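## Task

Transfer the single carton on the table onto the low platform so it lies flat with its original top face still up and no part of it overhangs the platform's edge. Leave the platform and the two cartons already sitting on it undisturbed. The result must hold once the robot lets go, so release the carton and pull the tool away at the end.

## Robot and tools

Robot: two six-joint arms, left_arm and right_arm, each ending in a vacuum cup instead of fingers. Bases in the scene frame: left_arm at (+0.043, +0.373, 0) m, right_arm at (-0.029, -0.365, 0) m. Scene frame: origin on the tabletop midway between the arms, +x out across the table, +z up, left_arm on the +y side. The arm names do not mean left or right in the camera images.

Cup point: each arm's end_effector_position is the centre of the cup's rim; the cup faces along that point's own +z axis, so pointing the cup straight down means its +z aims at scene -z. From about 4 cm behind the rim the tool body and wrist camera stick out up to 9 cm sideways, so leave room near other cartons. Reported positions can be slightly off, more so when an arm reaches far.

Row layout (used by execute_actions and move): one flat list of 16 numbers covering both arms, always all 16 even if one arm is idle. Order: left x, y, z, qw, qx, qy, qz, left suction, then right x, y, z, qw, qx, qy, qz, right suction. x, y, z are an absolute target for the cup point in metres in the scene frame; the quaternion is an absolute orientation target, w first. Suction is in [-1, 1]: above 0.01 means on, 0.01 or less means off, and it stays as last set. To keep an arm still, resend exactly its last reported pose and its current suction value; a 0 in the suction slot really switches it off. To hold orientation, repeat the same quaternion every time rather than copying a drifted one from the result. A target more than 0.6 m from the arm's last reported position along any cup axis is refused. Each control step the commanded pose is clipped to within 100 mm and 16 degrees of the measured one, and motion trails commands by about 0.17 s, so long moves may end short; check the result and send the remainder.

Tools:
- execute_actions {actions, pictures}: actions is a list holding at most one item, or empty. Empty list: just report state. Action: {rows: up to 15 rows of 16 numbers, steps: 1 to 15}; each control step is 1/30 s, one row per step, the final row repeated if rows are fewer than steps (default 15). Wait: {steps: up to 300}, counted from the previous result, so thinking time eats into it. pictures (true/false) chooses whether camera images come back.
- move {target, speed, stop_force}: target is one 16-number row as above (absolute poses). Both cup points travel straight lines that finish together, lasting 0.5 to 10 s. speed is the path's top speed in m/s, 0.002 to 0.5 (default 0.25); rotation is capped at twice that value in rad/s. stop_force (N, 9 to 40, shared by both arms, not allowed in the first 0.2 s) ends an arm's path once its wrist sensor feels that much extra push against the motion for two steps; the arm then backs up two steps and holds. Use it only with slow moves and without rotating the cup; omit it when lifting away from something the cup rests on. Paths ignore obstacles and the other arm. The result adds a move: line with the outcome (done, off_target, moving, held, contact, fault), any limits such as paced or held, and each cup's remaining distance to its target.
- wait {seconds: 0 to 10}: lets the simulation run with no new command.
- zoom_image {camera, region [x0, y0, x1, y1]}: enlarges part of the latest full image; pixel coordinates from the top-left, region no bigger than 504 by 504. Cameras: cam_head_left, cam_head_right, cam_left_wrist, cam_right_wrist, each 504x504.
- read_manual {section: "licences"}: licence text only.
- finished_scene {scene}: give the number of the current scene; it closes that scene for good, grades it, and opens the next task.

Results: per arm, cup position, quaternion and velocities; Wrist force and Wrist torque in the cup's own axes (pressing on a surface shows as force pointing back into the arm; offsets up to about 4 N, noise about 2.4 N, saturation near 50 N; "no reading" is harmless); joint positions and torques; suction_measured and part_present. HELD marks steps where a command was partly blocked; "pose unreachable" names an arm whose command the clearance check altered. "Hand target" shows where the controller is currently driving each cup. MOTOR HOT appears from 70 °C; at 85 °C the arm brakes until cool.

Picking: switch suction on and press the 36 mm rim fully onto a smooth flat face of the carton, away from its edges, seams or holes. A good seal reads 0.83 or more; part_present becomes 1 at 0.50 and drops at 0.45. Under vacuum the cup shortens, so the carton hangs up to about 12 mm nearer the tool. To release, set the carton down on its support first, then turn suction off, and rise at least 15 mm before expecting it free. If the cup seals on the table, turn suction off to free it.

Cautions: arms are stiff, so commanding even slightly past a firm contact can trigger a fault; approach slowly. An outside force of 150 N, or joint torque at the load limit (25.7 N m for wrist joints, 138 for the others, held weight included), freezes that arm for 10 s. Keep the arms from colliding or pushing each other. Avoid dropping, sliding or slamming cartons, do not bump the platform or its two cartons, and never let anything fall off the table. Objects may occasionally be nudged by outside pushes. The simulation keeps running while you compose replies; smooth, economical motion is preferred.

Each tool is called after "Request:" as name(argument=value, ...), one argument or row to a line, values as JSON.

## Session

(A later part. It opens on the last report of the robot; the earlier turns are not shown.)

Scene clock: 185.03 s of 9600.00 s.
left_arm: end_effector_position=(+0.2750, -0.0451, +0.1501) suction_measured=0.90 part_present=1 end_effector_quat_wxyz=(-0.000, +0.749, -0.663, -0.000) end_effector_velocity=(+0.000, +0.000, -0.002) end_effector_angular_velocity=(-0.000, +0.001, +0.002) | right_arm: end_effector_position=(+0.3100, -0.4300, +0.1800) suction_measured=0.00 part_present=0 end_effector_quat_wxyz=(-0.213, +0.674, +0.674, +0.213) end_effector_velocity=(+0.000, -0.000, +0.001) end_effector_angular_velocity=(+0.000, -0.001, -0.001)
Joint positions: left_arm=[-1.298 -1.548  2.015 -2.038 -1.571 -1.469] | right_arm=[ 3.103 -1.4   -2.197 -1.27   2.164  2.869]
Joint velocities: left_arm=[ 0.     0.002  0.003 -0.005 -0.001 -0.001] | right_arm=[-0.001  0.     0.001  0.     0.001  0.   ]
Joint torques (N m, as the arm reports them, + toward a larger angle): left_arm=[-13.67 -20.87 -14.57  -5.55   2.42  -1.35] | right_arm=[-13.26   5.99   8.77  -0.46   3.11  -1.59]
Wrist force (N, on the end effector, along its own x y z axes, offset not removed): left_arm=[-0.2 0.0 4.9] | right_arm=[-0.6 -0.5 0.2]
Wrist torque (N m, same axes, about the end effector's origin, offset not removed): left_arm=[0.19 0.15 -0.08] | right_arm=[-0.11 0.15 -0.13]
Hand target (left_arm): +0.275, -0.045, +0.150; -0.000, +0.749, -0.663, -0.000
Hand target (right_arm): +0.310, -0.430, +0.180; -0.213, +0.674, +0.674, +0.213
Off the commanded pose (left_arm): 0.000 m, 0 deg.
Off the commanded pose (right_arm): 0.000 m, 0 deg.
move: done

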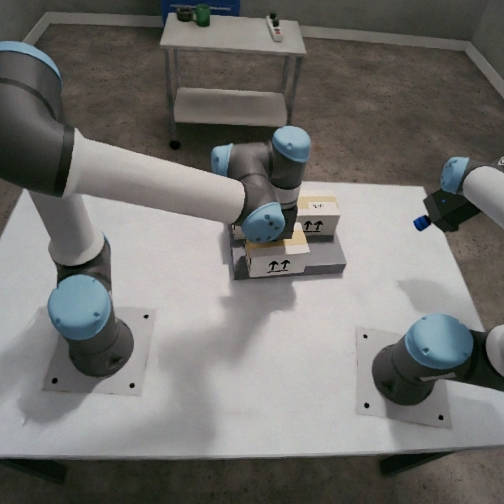

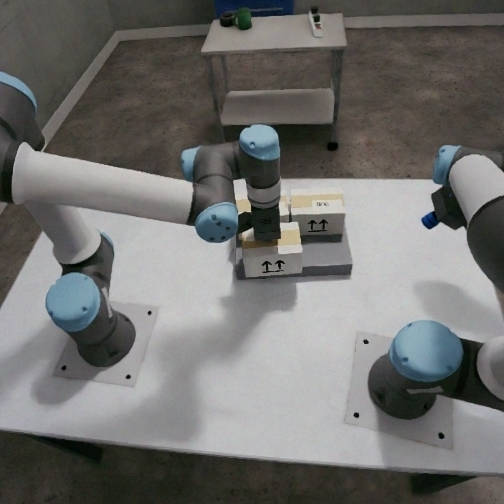

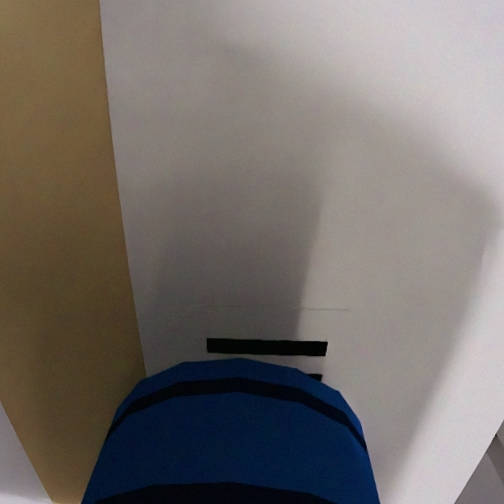

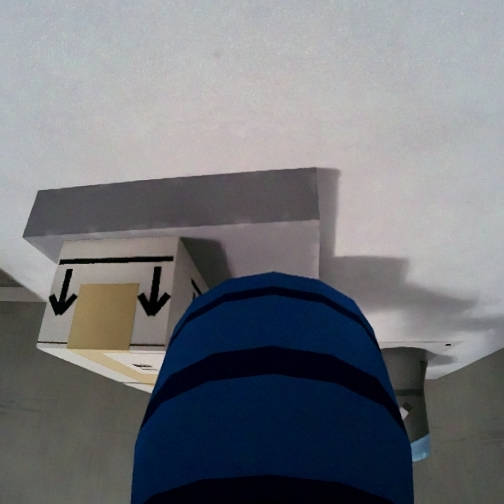

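Request:
move(
  target=[0.275,-0.045,0.15,0,-0.749,0.6626,0,1,0.23,-0.42,0.15,-0.3265,0.6272,0.6272,0.3265,-1],
  speed=0.2,
)

Scene clock: 197.13 s of 9600.00 s.
left_arm: end_effector_position=(+0.2750, -0.0450, +0.1500) suction_measured=0.90 part_present=1 end_effector_quat_wxyz=(-0.000, +0.749, -0.663, -0.000) end_effector_velocity=(+0.000, +0.000, -0.000) end_effector_angular_velocity=(+0.000, -0.001, +0.003) | right_arm: end_effector_position=(+0.2302, -0.4201, +0.1501) suction_measured=0.00 part_present=0 end_effector_quat_wxyz=(-0.326, +0.627, +0.627, +0.326) end_effector_velocity=(-0.001, -0.000, -0.000) end_effector_angular_velocity=(+0.009, -0.001, +0.003)
Joint positions: left_arm=[-1.298 -1.548  2.016 -2.038 -1.571 -1.469] | right_arm=[ 2.891 -1.448 -2.33  -1.477  2.407  2.46 ]
Joint velocities: left_arm=[ 0.    -0.     0.     0.     0.001 -0.002] | right_arm=[-0.004 -0.005  0.002 -0.011  0.003 -0.016]
Joint torques (N m, as the arm reports them, + toward a larger angle): left_arm=[ -2.19 -34.26 -12.08  -1.39   2.38   2.14] | right_arm=[-13.07   6.53   8.49  -1.16   3.35  -1.61]
Wrist force (N, on the end effector, along its own x y z axes, offset not removed): left_arm=[-0.7 0.7 4.8] | right_arm=[-0.3 -0.7 -1.4]
Wrist torque (N m, same axes, about the end effector's origin, offset not removed): left_arm=[0.17 0.35 0.21] | right_arm=[-0.20 0.14 -0.13]
Hand target (left_arm): +0.275, -0.045, +0.150; -0.000, +0.749, -0.663, +0.000
Hand target (right_arm): +0.230, -0.420, +0.150; -0.327, +0.627, +0.627, +0.326
Off the commanded pose (left_arm): 0.000 m, 0 deg.
Off the commanded pose (right_arm): 0.000 m, 0 deg.
After step 90, 7.73 s passed at rest.
move: done

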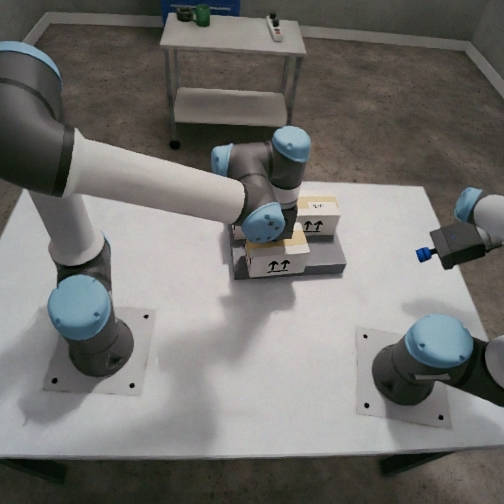

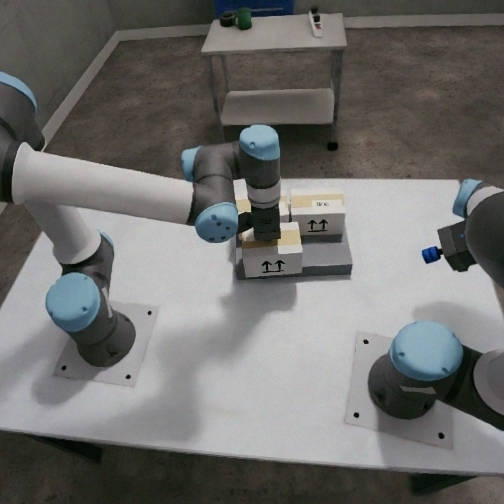

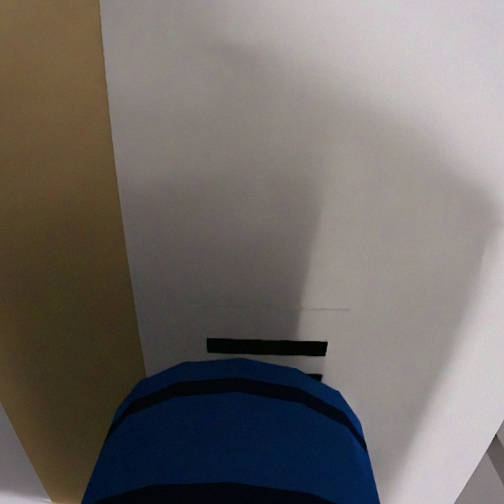

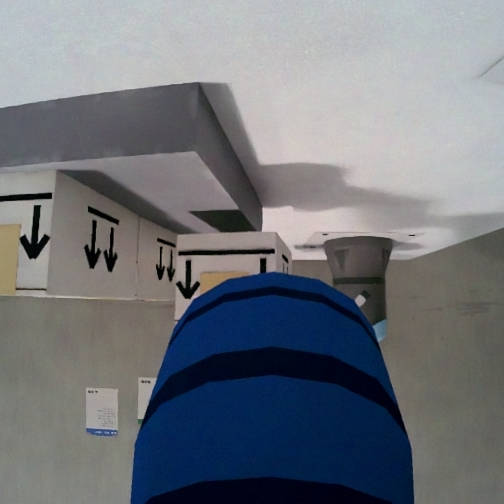

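Request:
move(
  target=[0.295,-0.045,0.15,0,-0.749,0.6626,0,1,0.28,-0.42,0.15,-0.3265,0.6272,0.6272,0.3265,-1],
  speed=0.03,
  stop_force=9,
)

Request:
zoom_image(
  camera="cam_right_wrist",
  region=[100, 60, 400, 300],
)

Scene clock: 212.00 s of 9600.00 s.
left_arm: end_effector_position=(+0.2949, -0.0450, +0.1500) suction_measured=0.90 part_present=1 end_effector_quat_wxyz=(-0.000, +0.749, -0.663, +0.000) end_effector_velocity=(+0.001, -0.000, +0.000) end_effector_angular_velocity=(-0.000, -0.000, +0.001) | right_arm: end_effector_position=(+0.2798, -0.4200, +0.1500) suction_measured=0.00 part_present=0 end_effector_quat_wxyz=(-0.327, +0.627, +0.627, +0.326) end_effector_velocity=(+0.002, +0.000, -0.001) end_effector_angular_velocity=(-0.000, +0.002, +0.001)
Joint positions: left_arm=[-1.256 -1.524  1.991 -2.037 -1.571 -1.427] | right_arm=[ 2.945 -1.546 -2.257 -1.399  2.434  2.529]
Joint velocities: left_arm=[ 0.001  0.001 -0.001  0.     0.    -0.   ] | right_arm=[ 0.002 -0.005  0.002  0.003  0.     0.003]
Joint torques (N m, as the arm reports them, + toward a larger angle): left_arm=[ 13.78 -22.9  -35.28  -1.49   1.75   2.02] | right_arm=[14.5  10.75 27.27  4.74  3.49  1.62]
Wrist force (N, on the end effector, along its own x y z axes, offset not removed): left_arm=[-1.3 -0.7 4.0] | right_arm=[0.2 1.2 -0.9]
Wrist torque (N m, same axes, about the end effector's origin, offset not removed): left_arm=[-0.05 0.33 0.17] | right_arm=[0.08 -0.05 -0.05]
Hand target (left_arm): +0.295, -0.045, +0.150; +0.000, +0.749, -0.663, +0.000
Hand target (right_arm): +0.280, -0.420, +0.150; -0.327, +0.627, +0.627, +0.326
Off the commanded pose (left_arm): 0.000 m, 0 deg.
Off the commanded pose (right_arm): 0.000 m, 0 deg.
After step 90, 9.87 s passed at rest.
move: done

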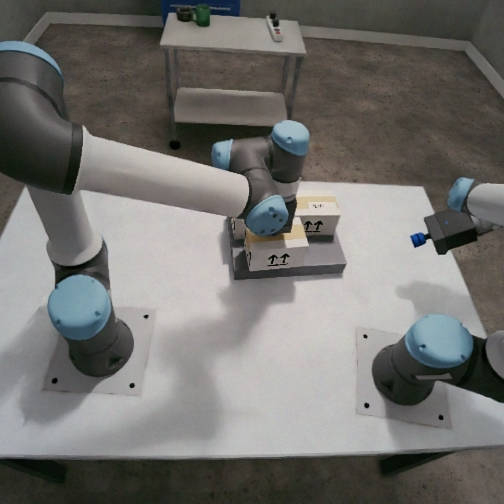

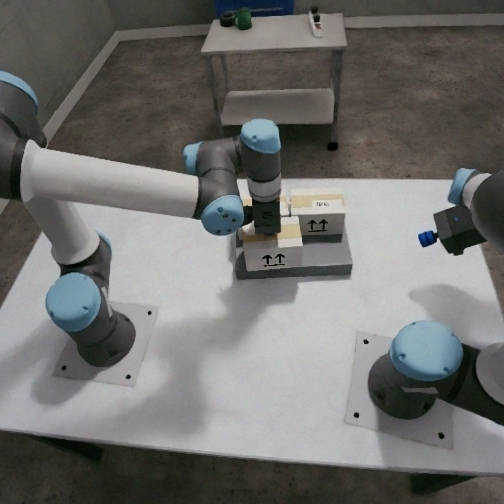

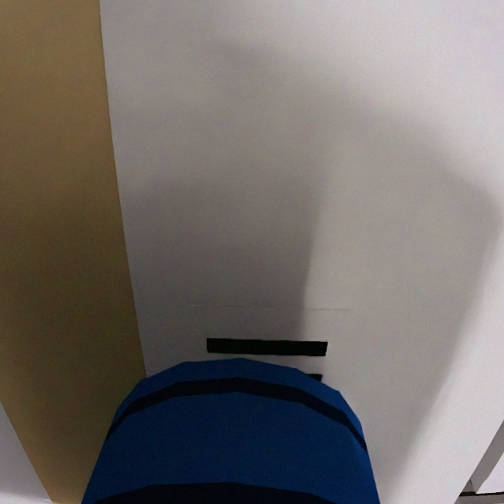

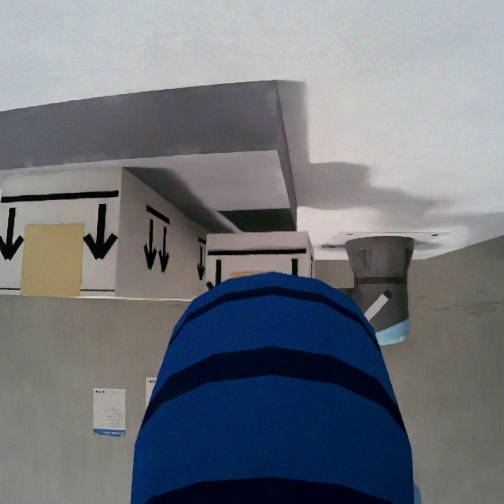

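Region (100, 60, 400, 300) of cam_right_wrist's 504x504 image, scaled by 1.680, with more detail than that image has; it fills the top 403 rows of this view, and the rest is white.

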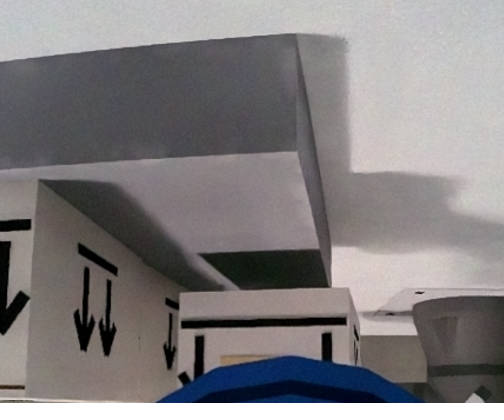

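Request:
move(
  target=[0.315,-0.047,0.15,0,-0.749,0.6626,0,1,0.29,-0.42,0.15,-0.3265,0.6272,0.6272,0.3265,-1],
  speed=0.02,
  stop_force=9,
)

Request:
move(
  target=[0.315,-0.047,0.132,0,-0.749,0.6626,0,1,0.29,-0.42,0.15,-0.3265,0.6272,0.6272,0.3265,-1],
  speed=0.01,
  stop_force=9,
)

Request:
zoom_image(
  camera="cam_right_wrist",
  region=[150, 140, 350, 300],
)

Scene clock: 230.37 s of 9600.00 s.
left_arm: end_effector_position=(+0.3149, -0.0470, +0.1500) suction_measured=0.90 part_present=1 end_effector_quat_wxyz=(-0.000, +0.749, -0.663, +0.000) end_effector_velocity=(+0.002, -0.001, +0.000) end_effector_angular_velocity=(-0.001, +0.000, -0.000) | right_arm: end_effector_position=(+0.2899, -0.4200, +0.1500) suction_measured=0.00 part_present=0 end_effector_quat_wxyz=(-0.327, +0.627, +0.627, +0.327) end_effector_velocity=(+0.000, -0.000, -0.001) end_effector_angular_velocity=(+0.000, +0.002, -0.000)
Joint positions: left_arm=[-1.217 -1.495  1.96  -2.035 -1.571 -1.388] | right_arm=[ 2.954 -1.566 -2.24  -1.386  2.438  2.542]
Joint velocities: left_arm=[ 0.003  0.003 -0.004  0.    -0.001  0.003] | right_arm=[ 0.    -0.002  0.     0.    -0.     0.001]
Joint torques (N m, as the arm reports them, + toward a larger angle): left_arm=[ 14.05 -22.99 -35.88  -1.39   1.91   2.18] | right_arm=[13.86 10.91 28.02  4.56  3.54  1.52]
Wrist force (N, on the end effector, along its own x y z axes, offset not removed): left_arm=[-0.3 -0.6 6.4] | right_arm=[-1.5 -0.6 -0.1]
Wrist torque (N m, same axes, about the end effector's origin, offset not removed): left_arm=[-0.03 0.02 0.25] | right_arm=[-0.17 0.31 -0.12]
Hand target (left_arm): +0.315, -0.047, +0.150; +0.000, +0.749, -0.663, +0.000
Hand target (right_arm): +0.290, -0.420, +0.150; -0.327, +0.627, +0.627, +0.327
Off the commanded pose (left_arm): 0.000 m, 0 deg.
Off the commanded pose (right_arm): 0.000 m, 0 deg.
After step 90, 14.07 s passed at rest.
move: done

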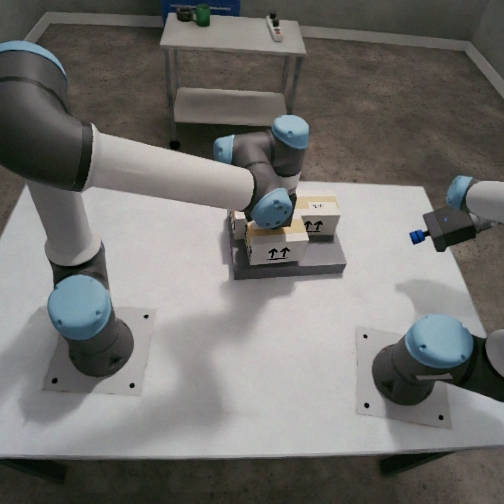

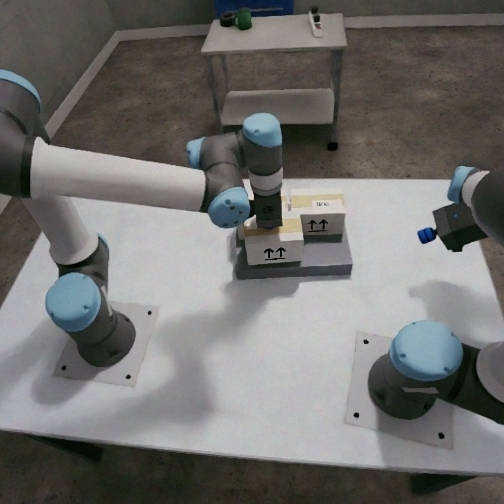

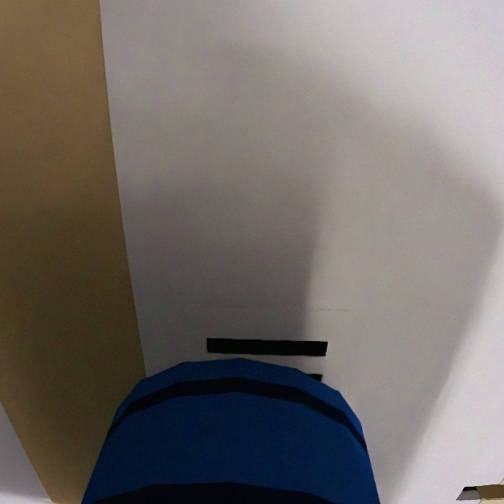

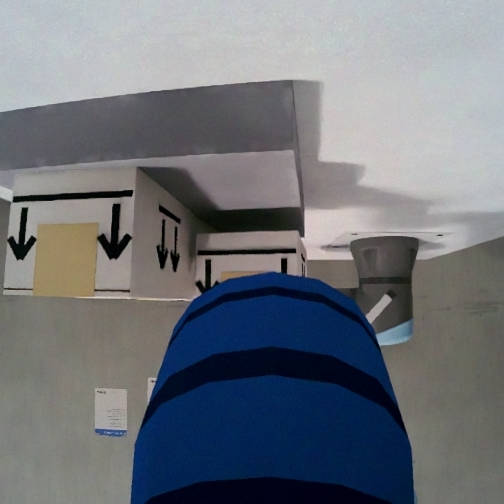

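Scene clock: 232.40 s of 9600.00 s.
left_arm: end_effector_position=(+0.3150, -0.0470, +0.1322) suction_measured=0.90 part_present=1 end_effector_quat_wxyz=(-0.000, +0.749, -0.663, -0.000) end_effector_velocity=(-0.000, -0.000, -0.002) end_effector_angular_velocity=(-0.001, +0.002, +0.001) | right_arm: end_effector_position=(+0.2900, -0.4200, +0.1500) suction_measured=0.00 part_present=0 end_effector_quat_wxyz=(-0.327, +0.627, +0.627, +0.327) end_effector_velocity=(+0.000, -0.000, +0.000) end_effector_angular_velocity=(+0.001, +0.000, -0.003)
Joint positions: left_arm=[-1.217 -1.473  1.987 -2.084 -1.571 -1.388] | right_arm=[ 2.954 -1.566 -2.24  -1.386  2.438  2.542]
Joint velocities: left_arm=[-0.     0.002  0.003 -0.005 -0.002 -0.001] | right_arm=[-0.002 -0.    -0.     0.     0.001  0.   ]
Joint torques (N m, as the arm reports them, + toward a larger angle): left_arm=[ 13.42 -23.2  -13.01  -5.27  -2.46   2.11] | right_arm=[13.72 10.04 27.17  4.69  3.34  1.72]
Wrist force (N, on the end effector, along its own x y z axes, offset not removed): left_arm=[-0.6 0.2 5.2] | right_arm=[-1.4 0.0 -1.2]
Wrist torque (N m, same axes, about the end effector's origin, offset not removed): left_arm=[0.08 0.34 0.08] | right_arm=[-0.03 0.23 -0.11]
Hand target (left_arm): +0.315, -0.047, +0.132; -0.000, +0.749, -0.663, -0.000
Hand target (right_arm): +0.290, -0.420, +0.150; -0.327, +0.627, +0.627, +0.327
Off the commanded pose (left_arm): 0.000 m, 0 deg.
Off the commanded pose (right_arm): 0.000 m, 0 deg.
move: done

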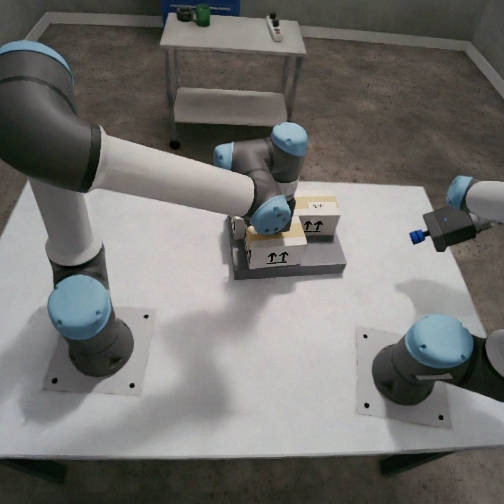

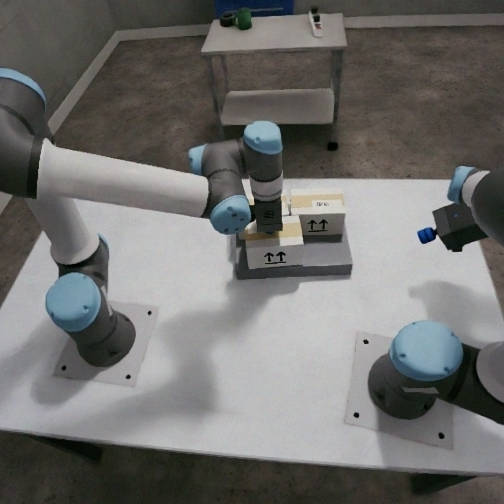

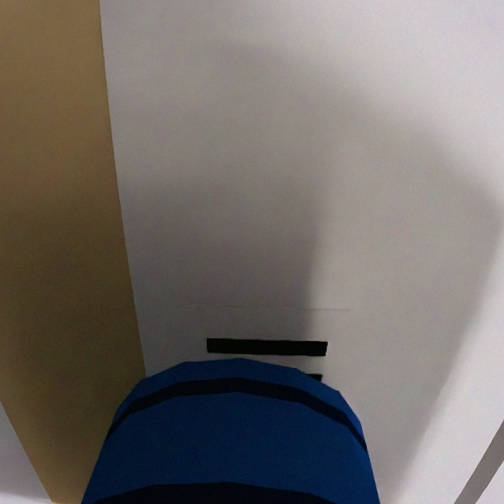

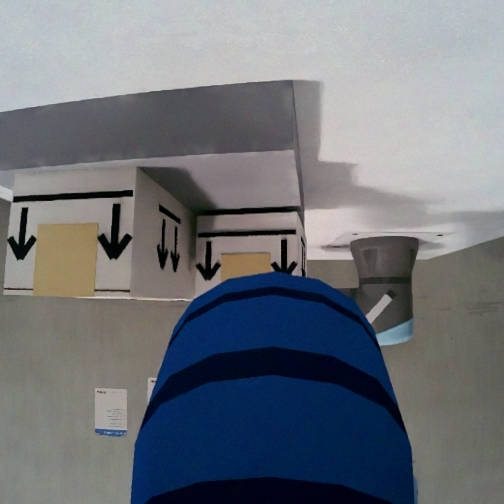

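Region (150, 140, 350, 300) of cam_right_wrist's 504x504 image, scaled by 2.520, with more detail than that image has; it fills the top 403 rows of this view, and the rest is white.

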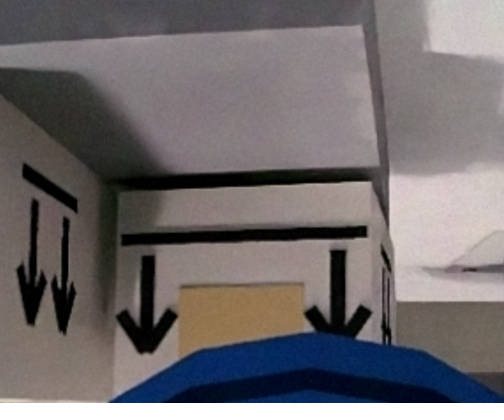

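Request:
move(
  target=[0.318,-0.05,0.126,0,-0.749,0.6626,0,1,0.31,-0.42,0.15,-0.3265,0.6272,0.6272,0.3265,-1],
  speed=0.01,
  stop_force=9,
)

Request:
zoom_image(
  camera="cam_right_wrist",
  region=[150, 140, 350, 300],
)

Request:
zoom_image(
  camera="cam_head_left",
  region=[200, 190, 360, 300],
)

Scene clock: 248.90 s of 9600.00 s.
left_arm: end_effector_position=(+0.3180, -0.0500, +0.1260) suction_measured=0.90 part_present=1 end_effector_quat_wxyz=(-0.000, +0.749, -0.663, -0.000) end_effector_velocity=(+0.000, -0.000, -0.001) end_effector_angular_velocity=(+0.000, -0.000, -0.000) | right_arm: end_effector_position=(+0.3098, -0.4200, +0.1500) suction_measured=0.00 part_present=0 end_effector_quat_wxyz=(-0.327, +0.627, +0.627, +0.327) end_effector_velocity=(+0.001, +0.001, -0.000) end_effector_angular_velocity=(+0.002, +0.003, +0.000)
Joint positions: left_arm=[-1.213 -1.456  1.985 -2.1   -1.571 -1.384] | right_arm=[ 2.972 -1.605 -2.206 -1.363  2.446  2.567]
Joint velocities: left_arm=[ 0.     0.002 -0.    -0.001  0.     0.001] | right_arm=[ 0.002 -0.004  0.003 -0.     0.001  0.002]
Joint torques (N m, as the arm reports them, + toward a larger angle): left_arm=[ 13.34 -24.84 -34.57  -5.43  -2.03   2.13] | right_arm=[14.08 13.97 27.51  4.76  3.57  1.44]
Wrist force (N, on the end effector, along its own x y z axes, offset not removed): left_arm=[-1.1 0.9 2.3] | right_arm=[-1.1 0.0 0.3]
Wrist torque (N m, same axes, about the end effector's origin, offset not removed): left_arm=[0.25 0.17 0.13] | right_arm=[-0.07 0.20 -0.15]
Hand target (left_arm): +0.318, -0.050, +0.126; +0.000, +0.749, -0.663, +0.000
Hand target (right_arm): +0.310, -0.420, +0.150; -0.327, +0.627, +0.627, +0.327
Off the commanded pose (left_arm): 0.000 m, 0 deg.
Off the commanded pose (right_arm): 0.000 m, 0 deg.
After step 90, 11.27 s passed at rest.
move: done

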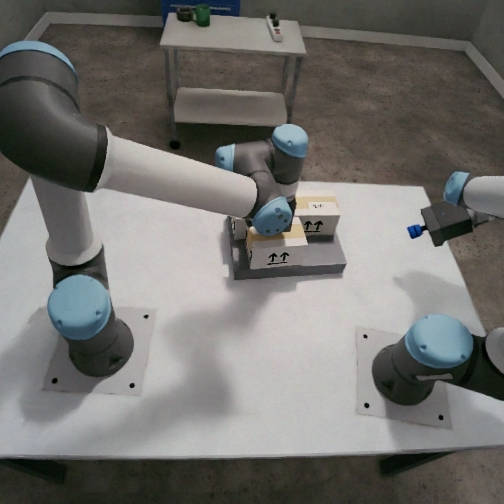

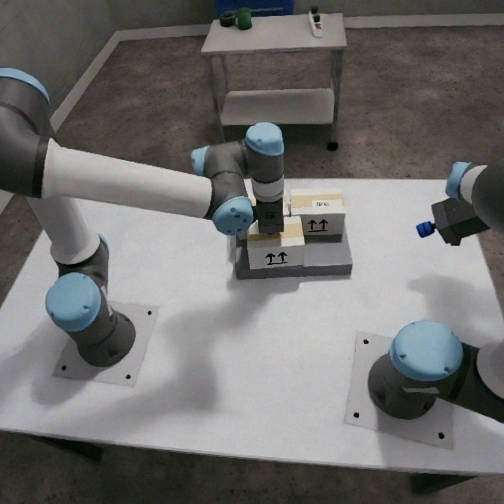

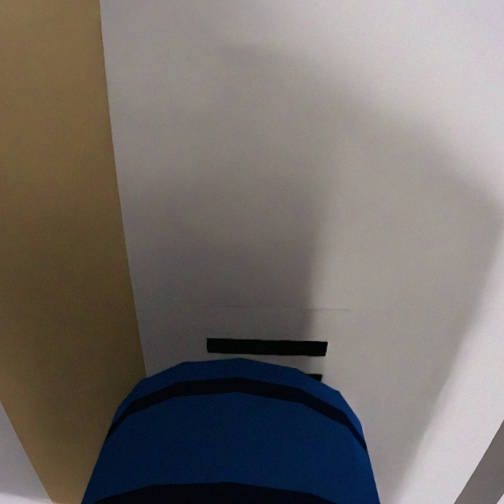

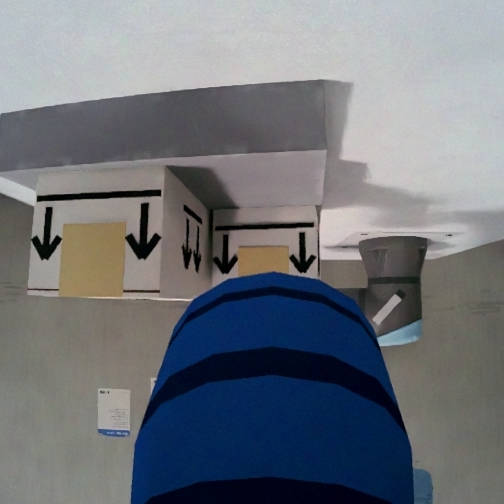

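Region (150, 140, 350, 300) of cam_right_wrist's 504x504 image, scaled by 2.520, with more detail than that image has; it fills the top 403 rows of this view, and the rest is white.

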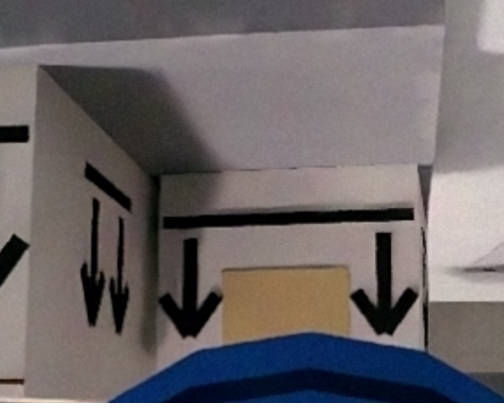

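Region (200, 190, 360, 300) of cam_head_left's 504x504 image, scaled by 3.150, with more detail than that image has; it fills the top 346 rows of this view, and the rest is white.

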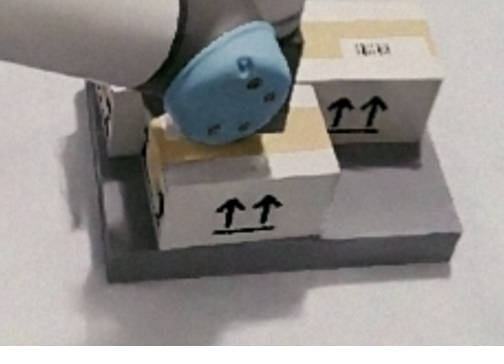

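Request:
move(
  target=[0.3185,-0.05,0.126,0,-0.7373,0.6756,0,1,0.31,-0.42,0.15,-0.3265,0.6272,0.6272,0.3265,-1],
  speed=0.01,
)

Request:
move(
  target=[0.3185,-0.05,0.105,0,-0.7373,0.6756,0,1,0.31,-0.42,0.15,-0.3265,0.6272,0.6272,0.3265,-1],
  speed=0.004,
  stop_force=9,
)

Request:
zoom_image(
  camera="cam_right_wrist",
  region=[150, 140, 350, 300],
)

Request:
zoom_image(
  camera="cam_head_left",
  region=[200, 190, 360, 300],
)

Scene clock: 266.47 s of 9600.00 s.
left_arm: end_effector_position=(+0.3185, -0.0500, +0.1260) suction_measured=0.90 part_present=1 end_effector_quat_wxyz=(+0.000, +0.737, -0.675, +0.000) end_effector_velocity=(+0.000, +0.000, -0.000) end_effector_angular_velocity=(+0.001, -0.001, -0.005) | right_arm: end_effector_position=(+0.3100, -0.4200, +0.1500) suction_measured=0.00 part_present=0 end_effector_quat_wxyz=(-0.327, +0.627, +0.627, +0.327) end_effector_velocity=(+0.000, -0.001, +0.000) end_effector_angular_velocity=(-0.001, -0.002, -0.001)
Joint positions: left_arm=[-1.212 -1.455  1.985 -2.1   -1.571 -1.348] | right_arm=[ 2.972 -1.605 -2.206 -1.363  2.446  2.567]
Joint velocities: left_arm=[0.    0.    0.    0.    0.001 0.005] | right_arm=[-0.001 -0.     0.     0.002 -0.    -0.   ]
Joint torques (N m, as the arm reports them, + toward a larger angle): left_arm=[ 13.23 -24.3  -34.73  -1.45  -0.01   2.31] | right_arm=[13.23 15.88 26.72  4.52  3.36  1.52]
Wrist force (N, on the end effector, along its own x y z axes, offset not removed): left_arm=[-0.9 0.4 2.4] | right_arm=[-0.5 -1.3 -1.2]
Wrist torque (N m, same axes, about the end effector's origin, offset not removed): left_arm=[0.24 0.26 0.22] | right_arm=[-0.29 0.08 -0.08]
Hand target (left_arm): +0.319, -0.050, +0.126; -0.000, +0.737, -0.676, +0.000
Hand target (right_arm): +0.310, -0.420, +0.150; -0.327, +0.627, +0.627, +0.327
Off the commanded pose (left_arm): 0.000 m, 0 deg.
Off the commanded pose (right_arm): 0.000 m, 0 deg.
After step 90, 12.60 s passed at rest.
move: done

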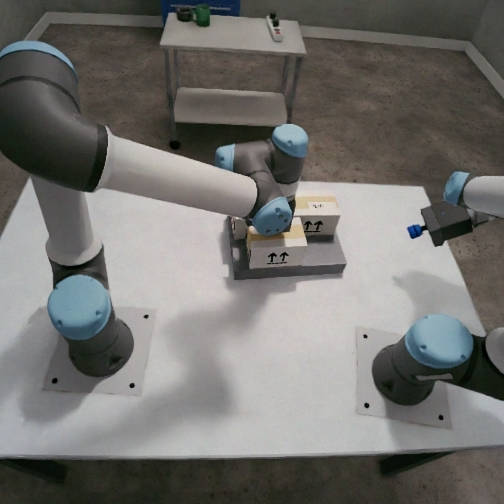

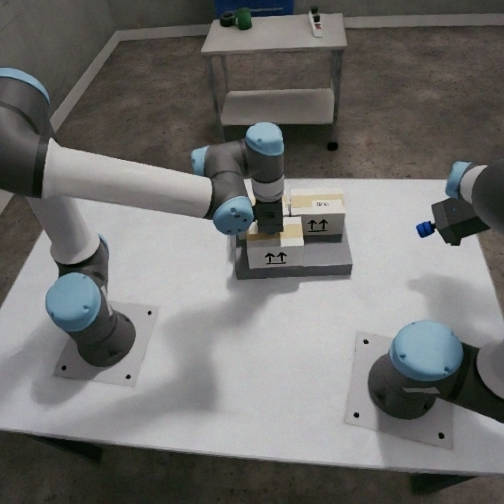

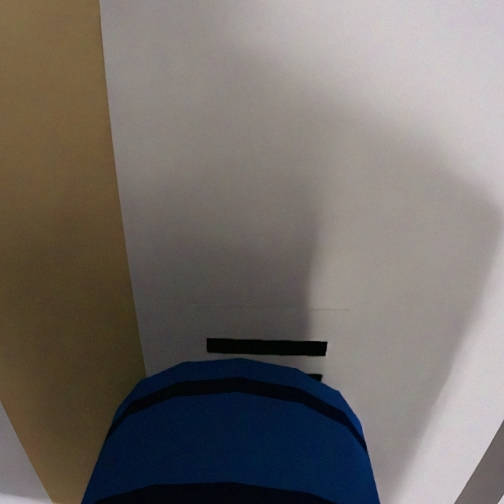

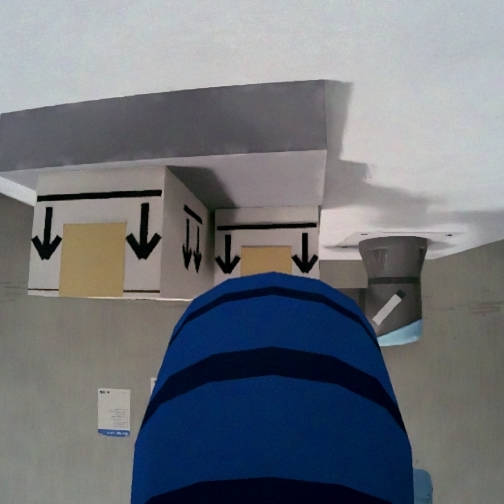

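Scene clock: 267.10 s of 9600.00 s.
left_arm: end_effector_position=(+0.3185, -0.0500, +0.1249) suction_measured=0.90 part_present=1 end_effector_quat_wxyz=(+0.000, +0.737, -0.675, +0.000) end_effector_velocity=(+0.000, +0.000, +0.001) end_effector_angular_velocity=(+0.002, -0.000, +0.001) | right_arm: end_effector_position=(+0.3100, -0.4200, +0.1500) suction_measured=0.00 part_present=0 end_effector_quat_wxyz=(-0.327, +0.627, +0.627, +0.327) end_effector_velocity=(+0.000, +0.000, +0.000) end_effector_angular_velocity=(-0.000, -0.001, +0.001)
Joint positions: left_arm=[-1.212 -1.454  1.986 -2.103 -1.571 -1.348] | right_arm=[ 2.972 -1.605 -2.206 -1.363  2.446  2.567]
Joint velocities: left_arm=[-0.    -0.001 -0.002  0.005  0.001 -0.001] | right_arm=[0.001 0.    0.001 0.001 0.    0.001]
Joint torques (N m, as the arm reports them, + toward a larger angle): left_arm=[ 11.08 -22.79 -23.42   0.47  -0.01  -1.14] | right_arm=[12.6  16.6  27.28  4.73  3.32  1.53]
Wrist force (N, on the end effector, along its own x y z axes, offset not removed): left_arm=[-5.7 -1.8 -22.6] | right_arm=[-1.1 -0.6 0.7]
Wrist torque (N m, same axes, about the end effector's origin, offset not removed): left_arm=[-0.24 0.37 0.28] | right_arm=[-0.18 0.23 -0.07]
Hand target (left_arm): +0.319, -0.050, +0.125; +0.000, +0.737, -0.675, +0.000
Hand target (right_arm): +0.310, -0.420, +0.150; -0.327, +0.627, +0.627, +0.327
Off the commanded pose (left_arm): 0.020 m, 0 deg.
Off the commanded pose (right_arm): 0.000 m, 0 deg.
move: contact (left_arm)

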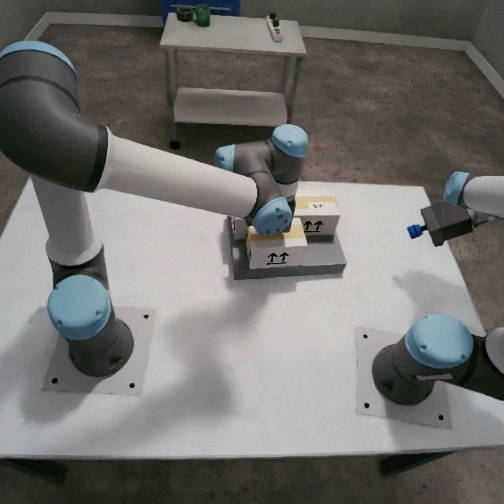

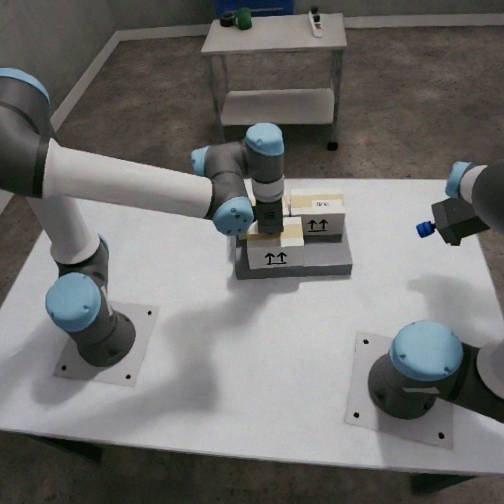

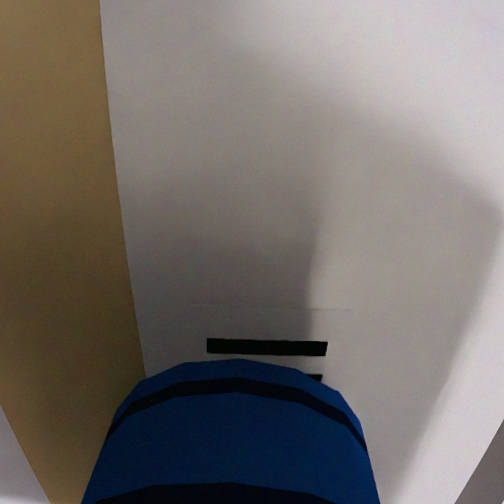

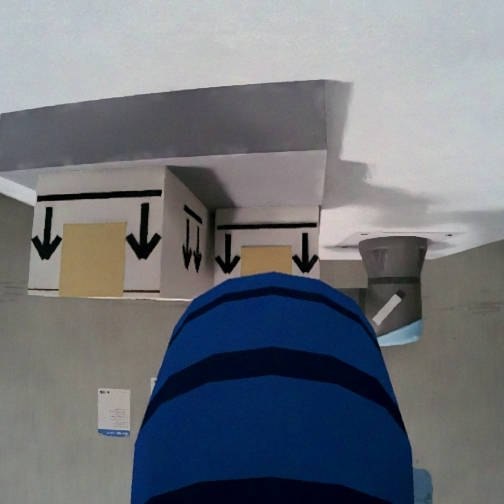

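Region (150, 140, 350, 300) of cam_right_wrist's 504x504 image, scaled by 2.520, with more detail than that image has; it fills the top 403 rows of this view, and the rest is white.

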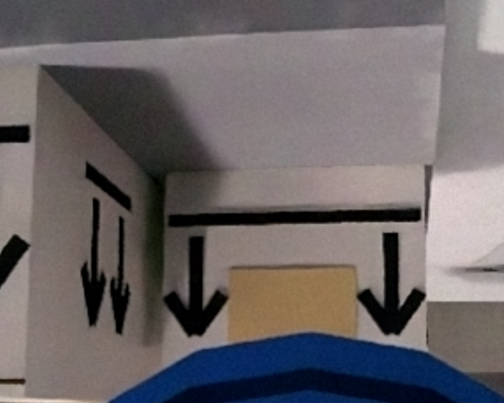

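Region (200, 190, 360, 300) of cam_head_left's 504x504 image, scaled by 3.150, with more detail than that image has; it fills the top 346 rows of this view, and the rest is white.

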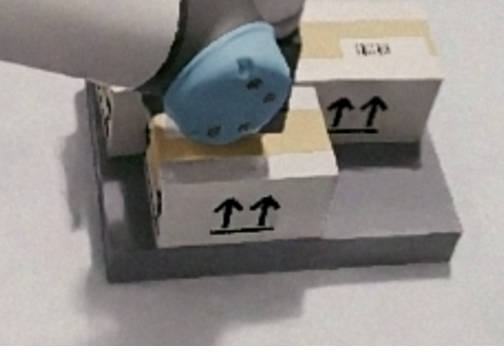

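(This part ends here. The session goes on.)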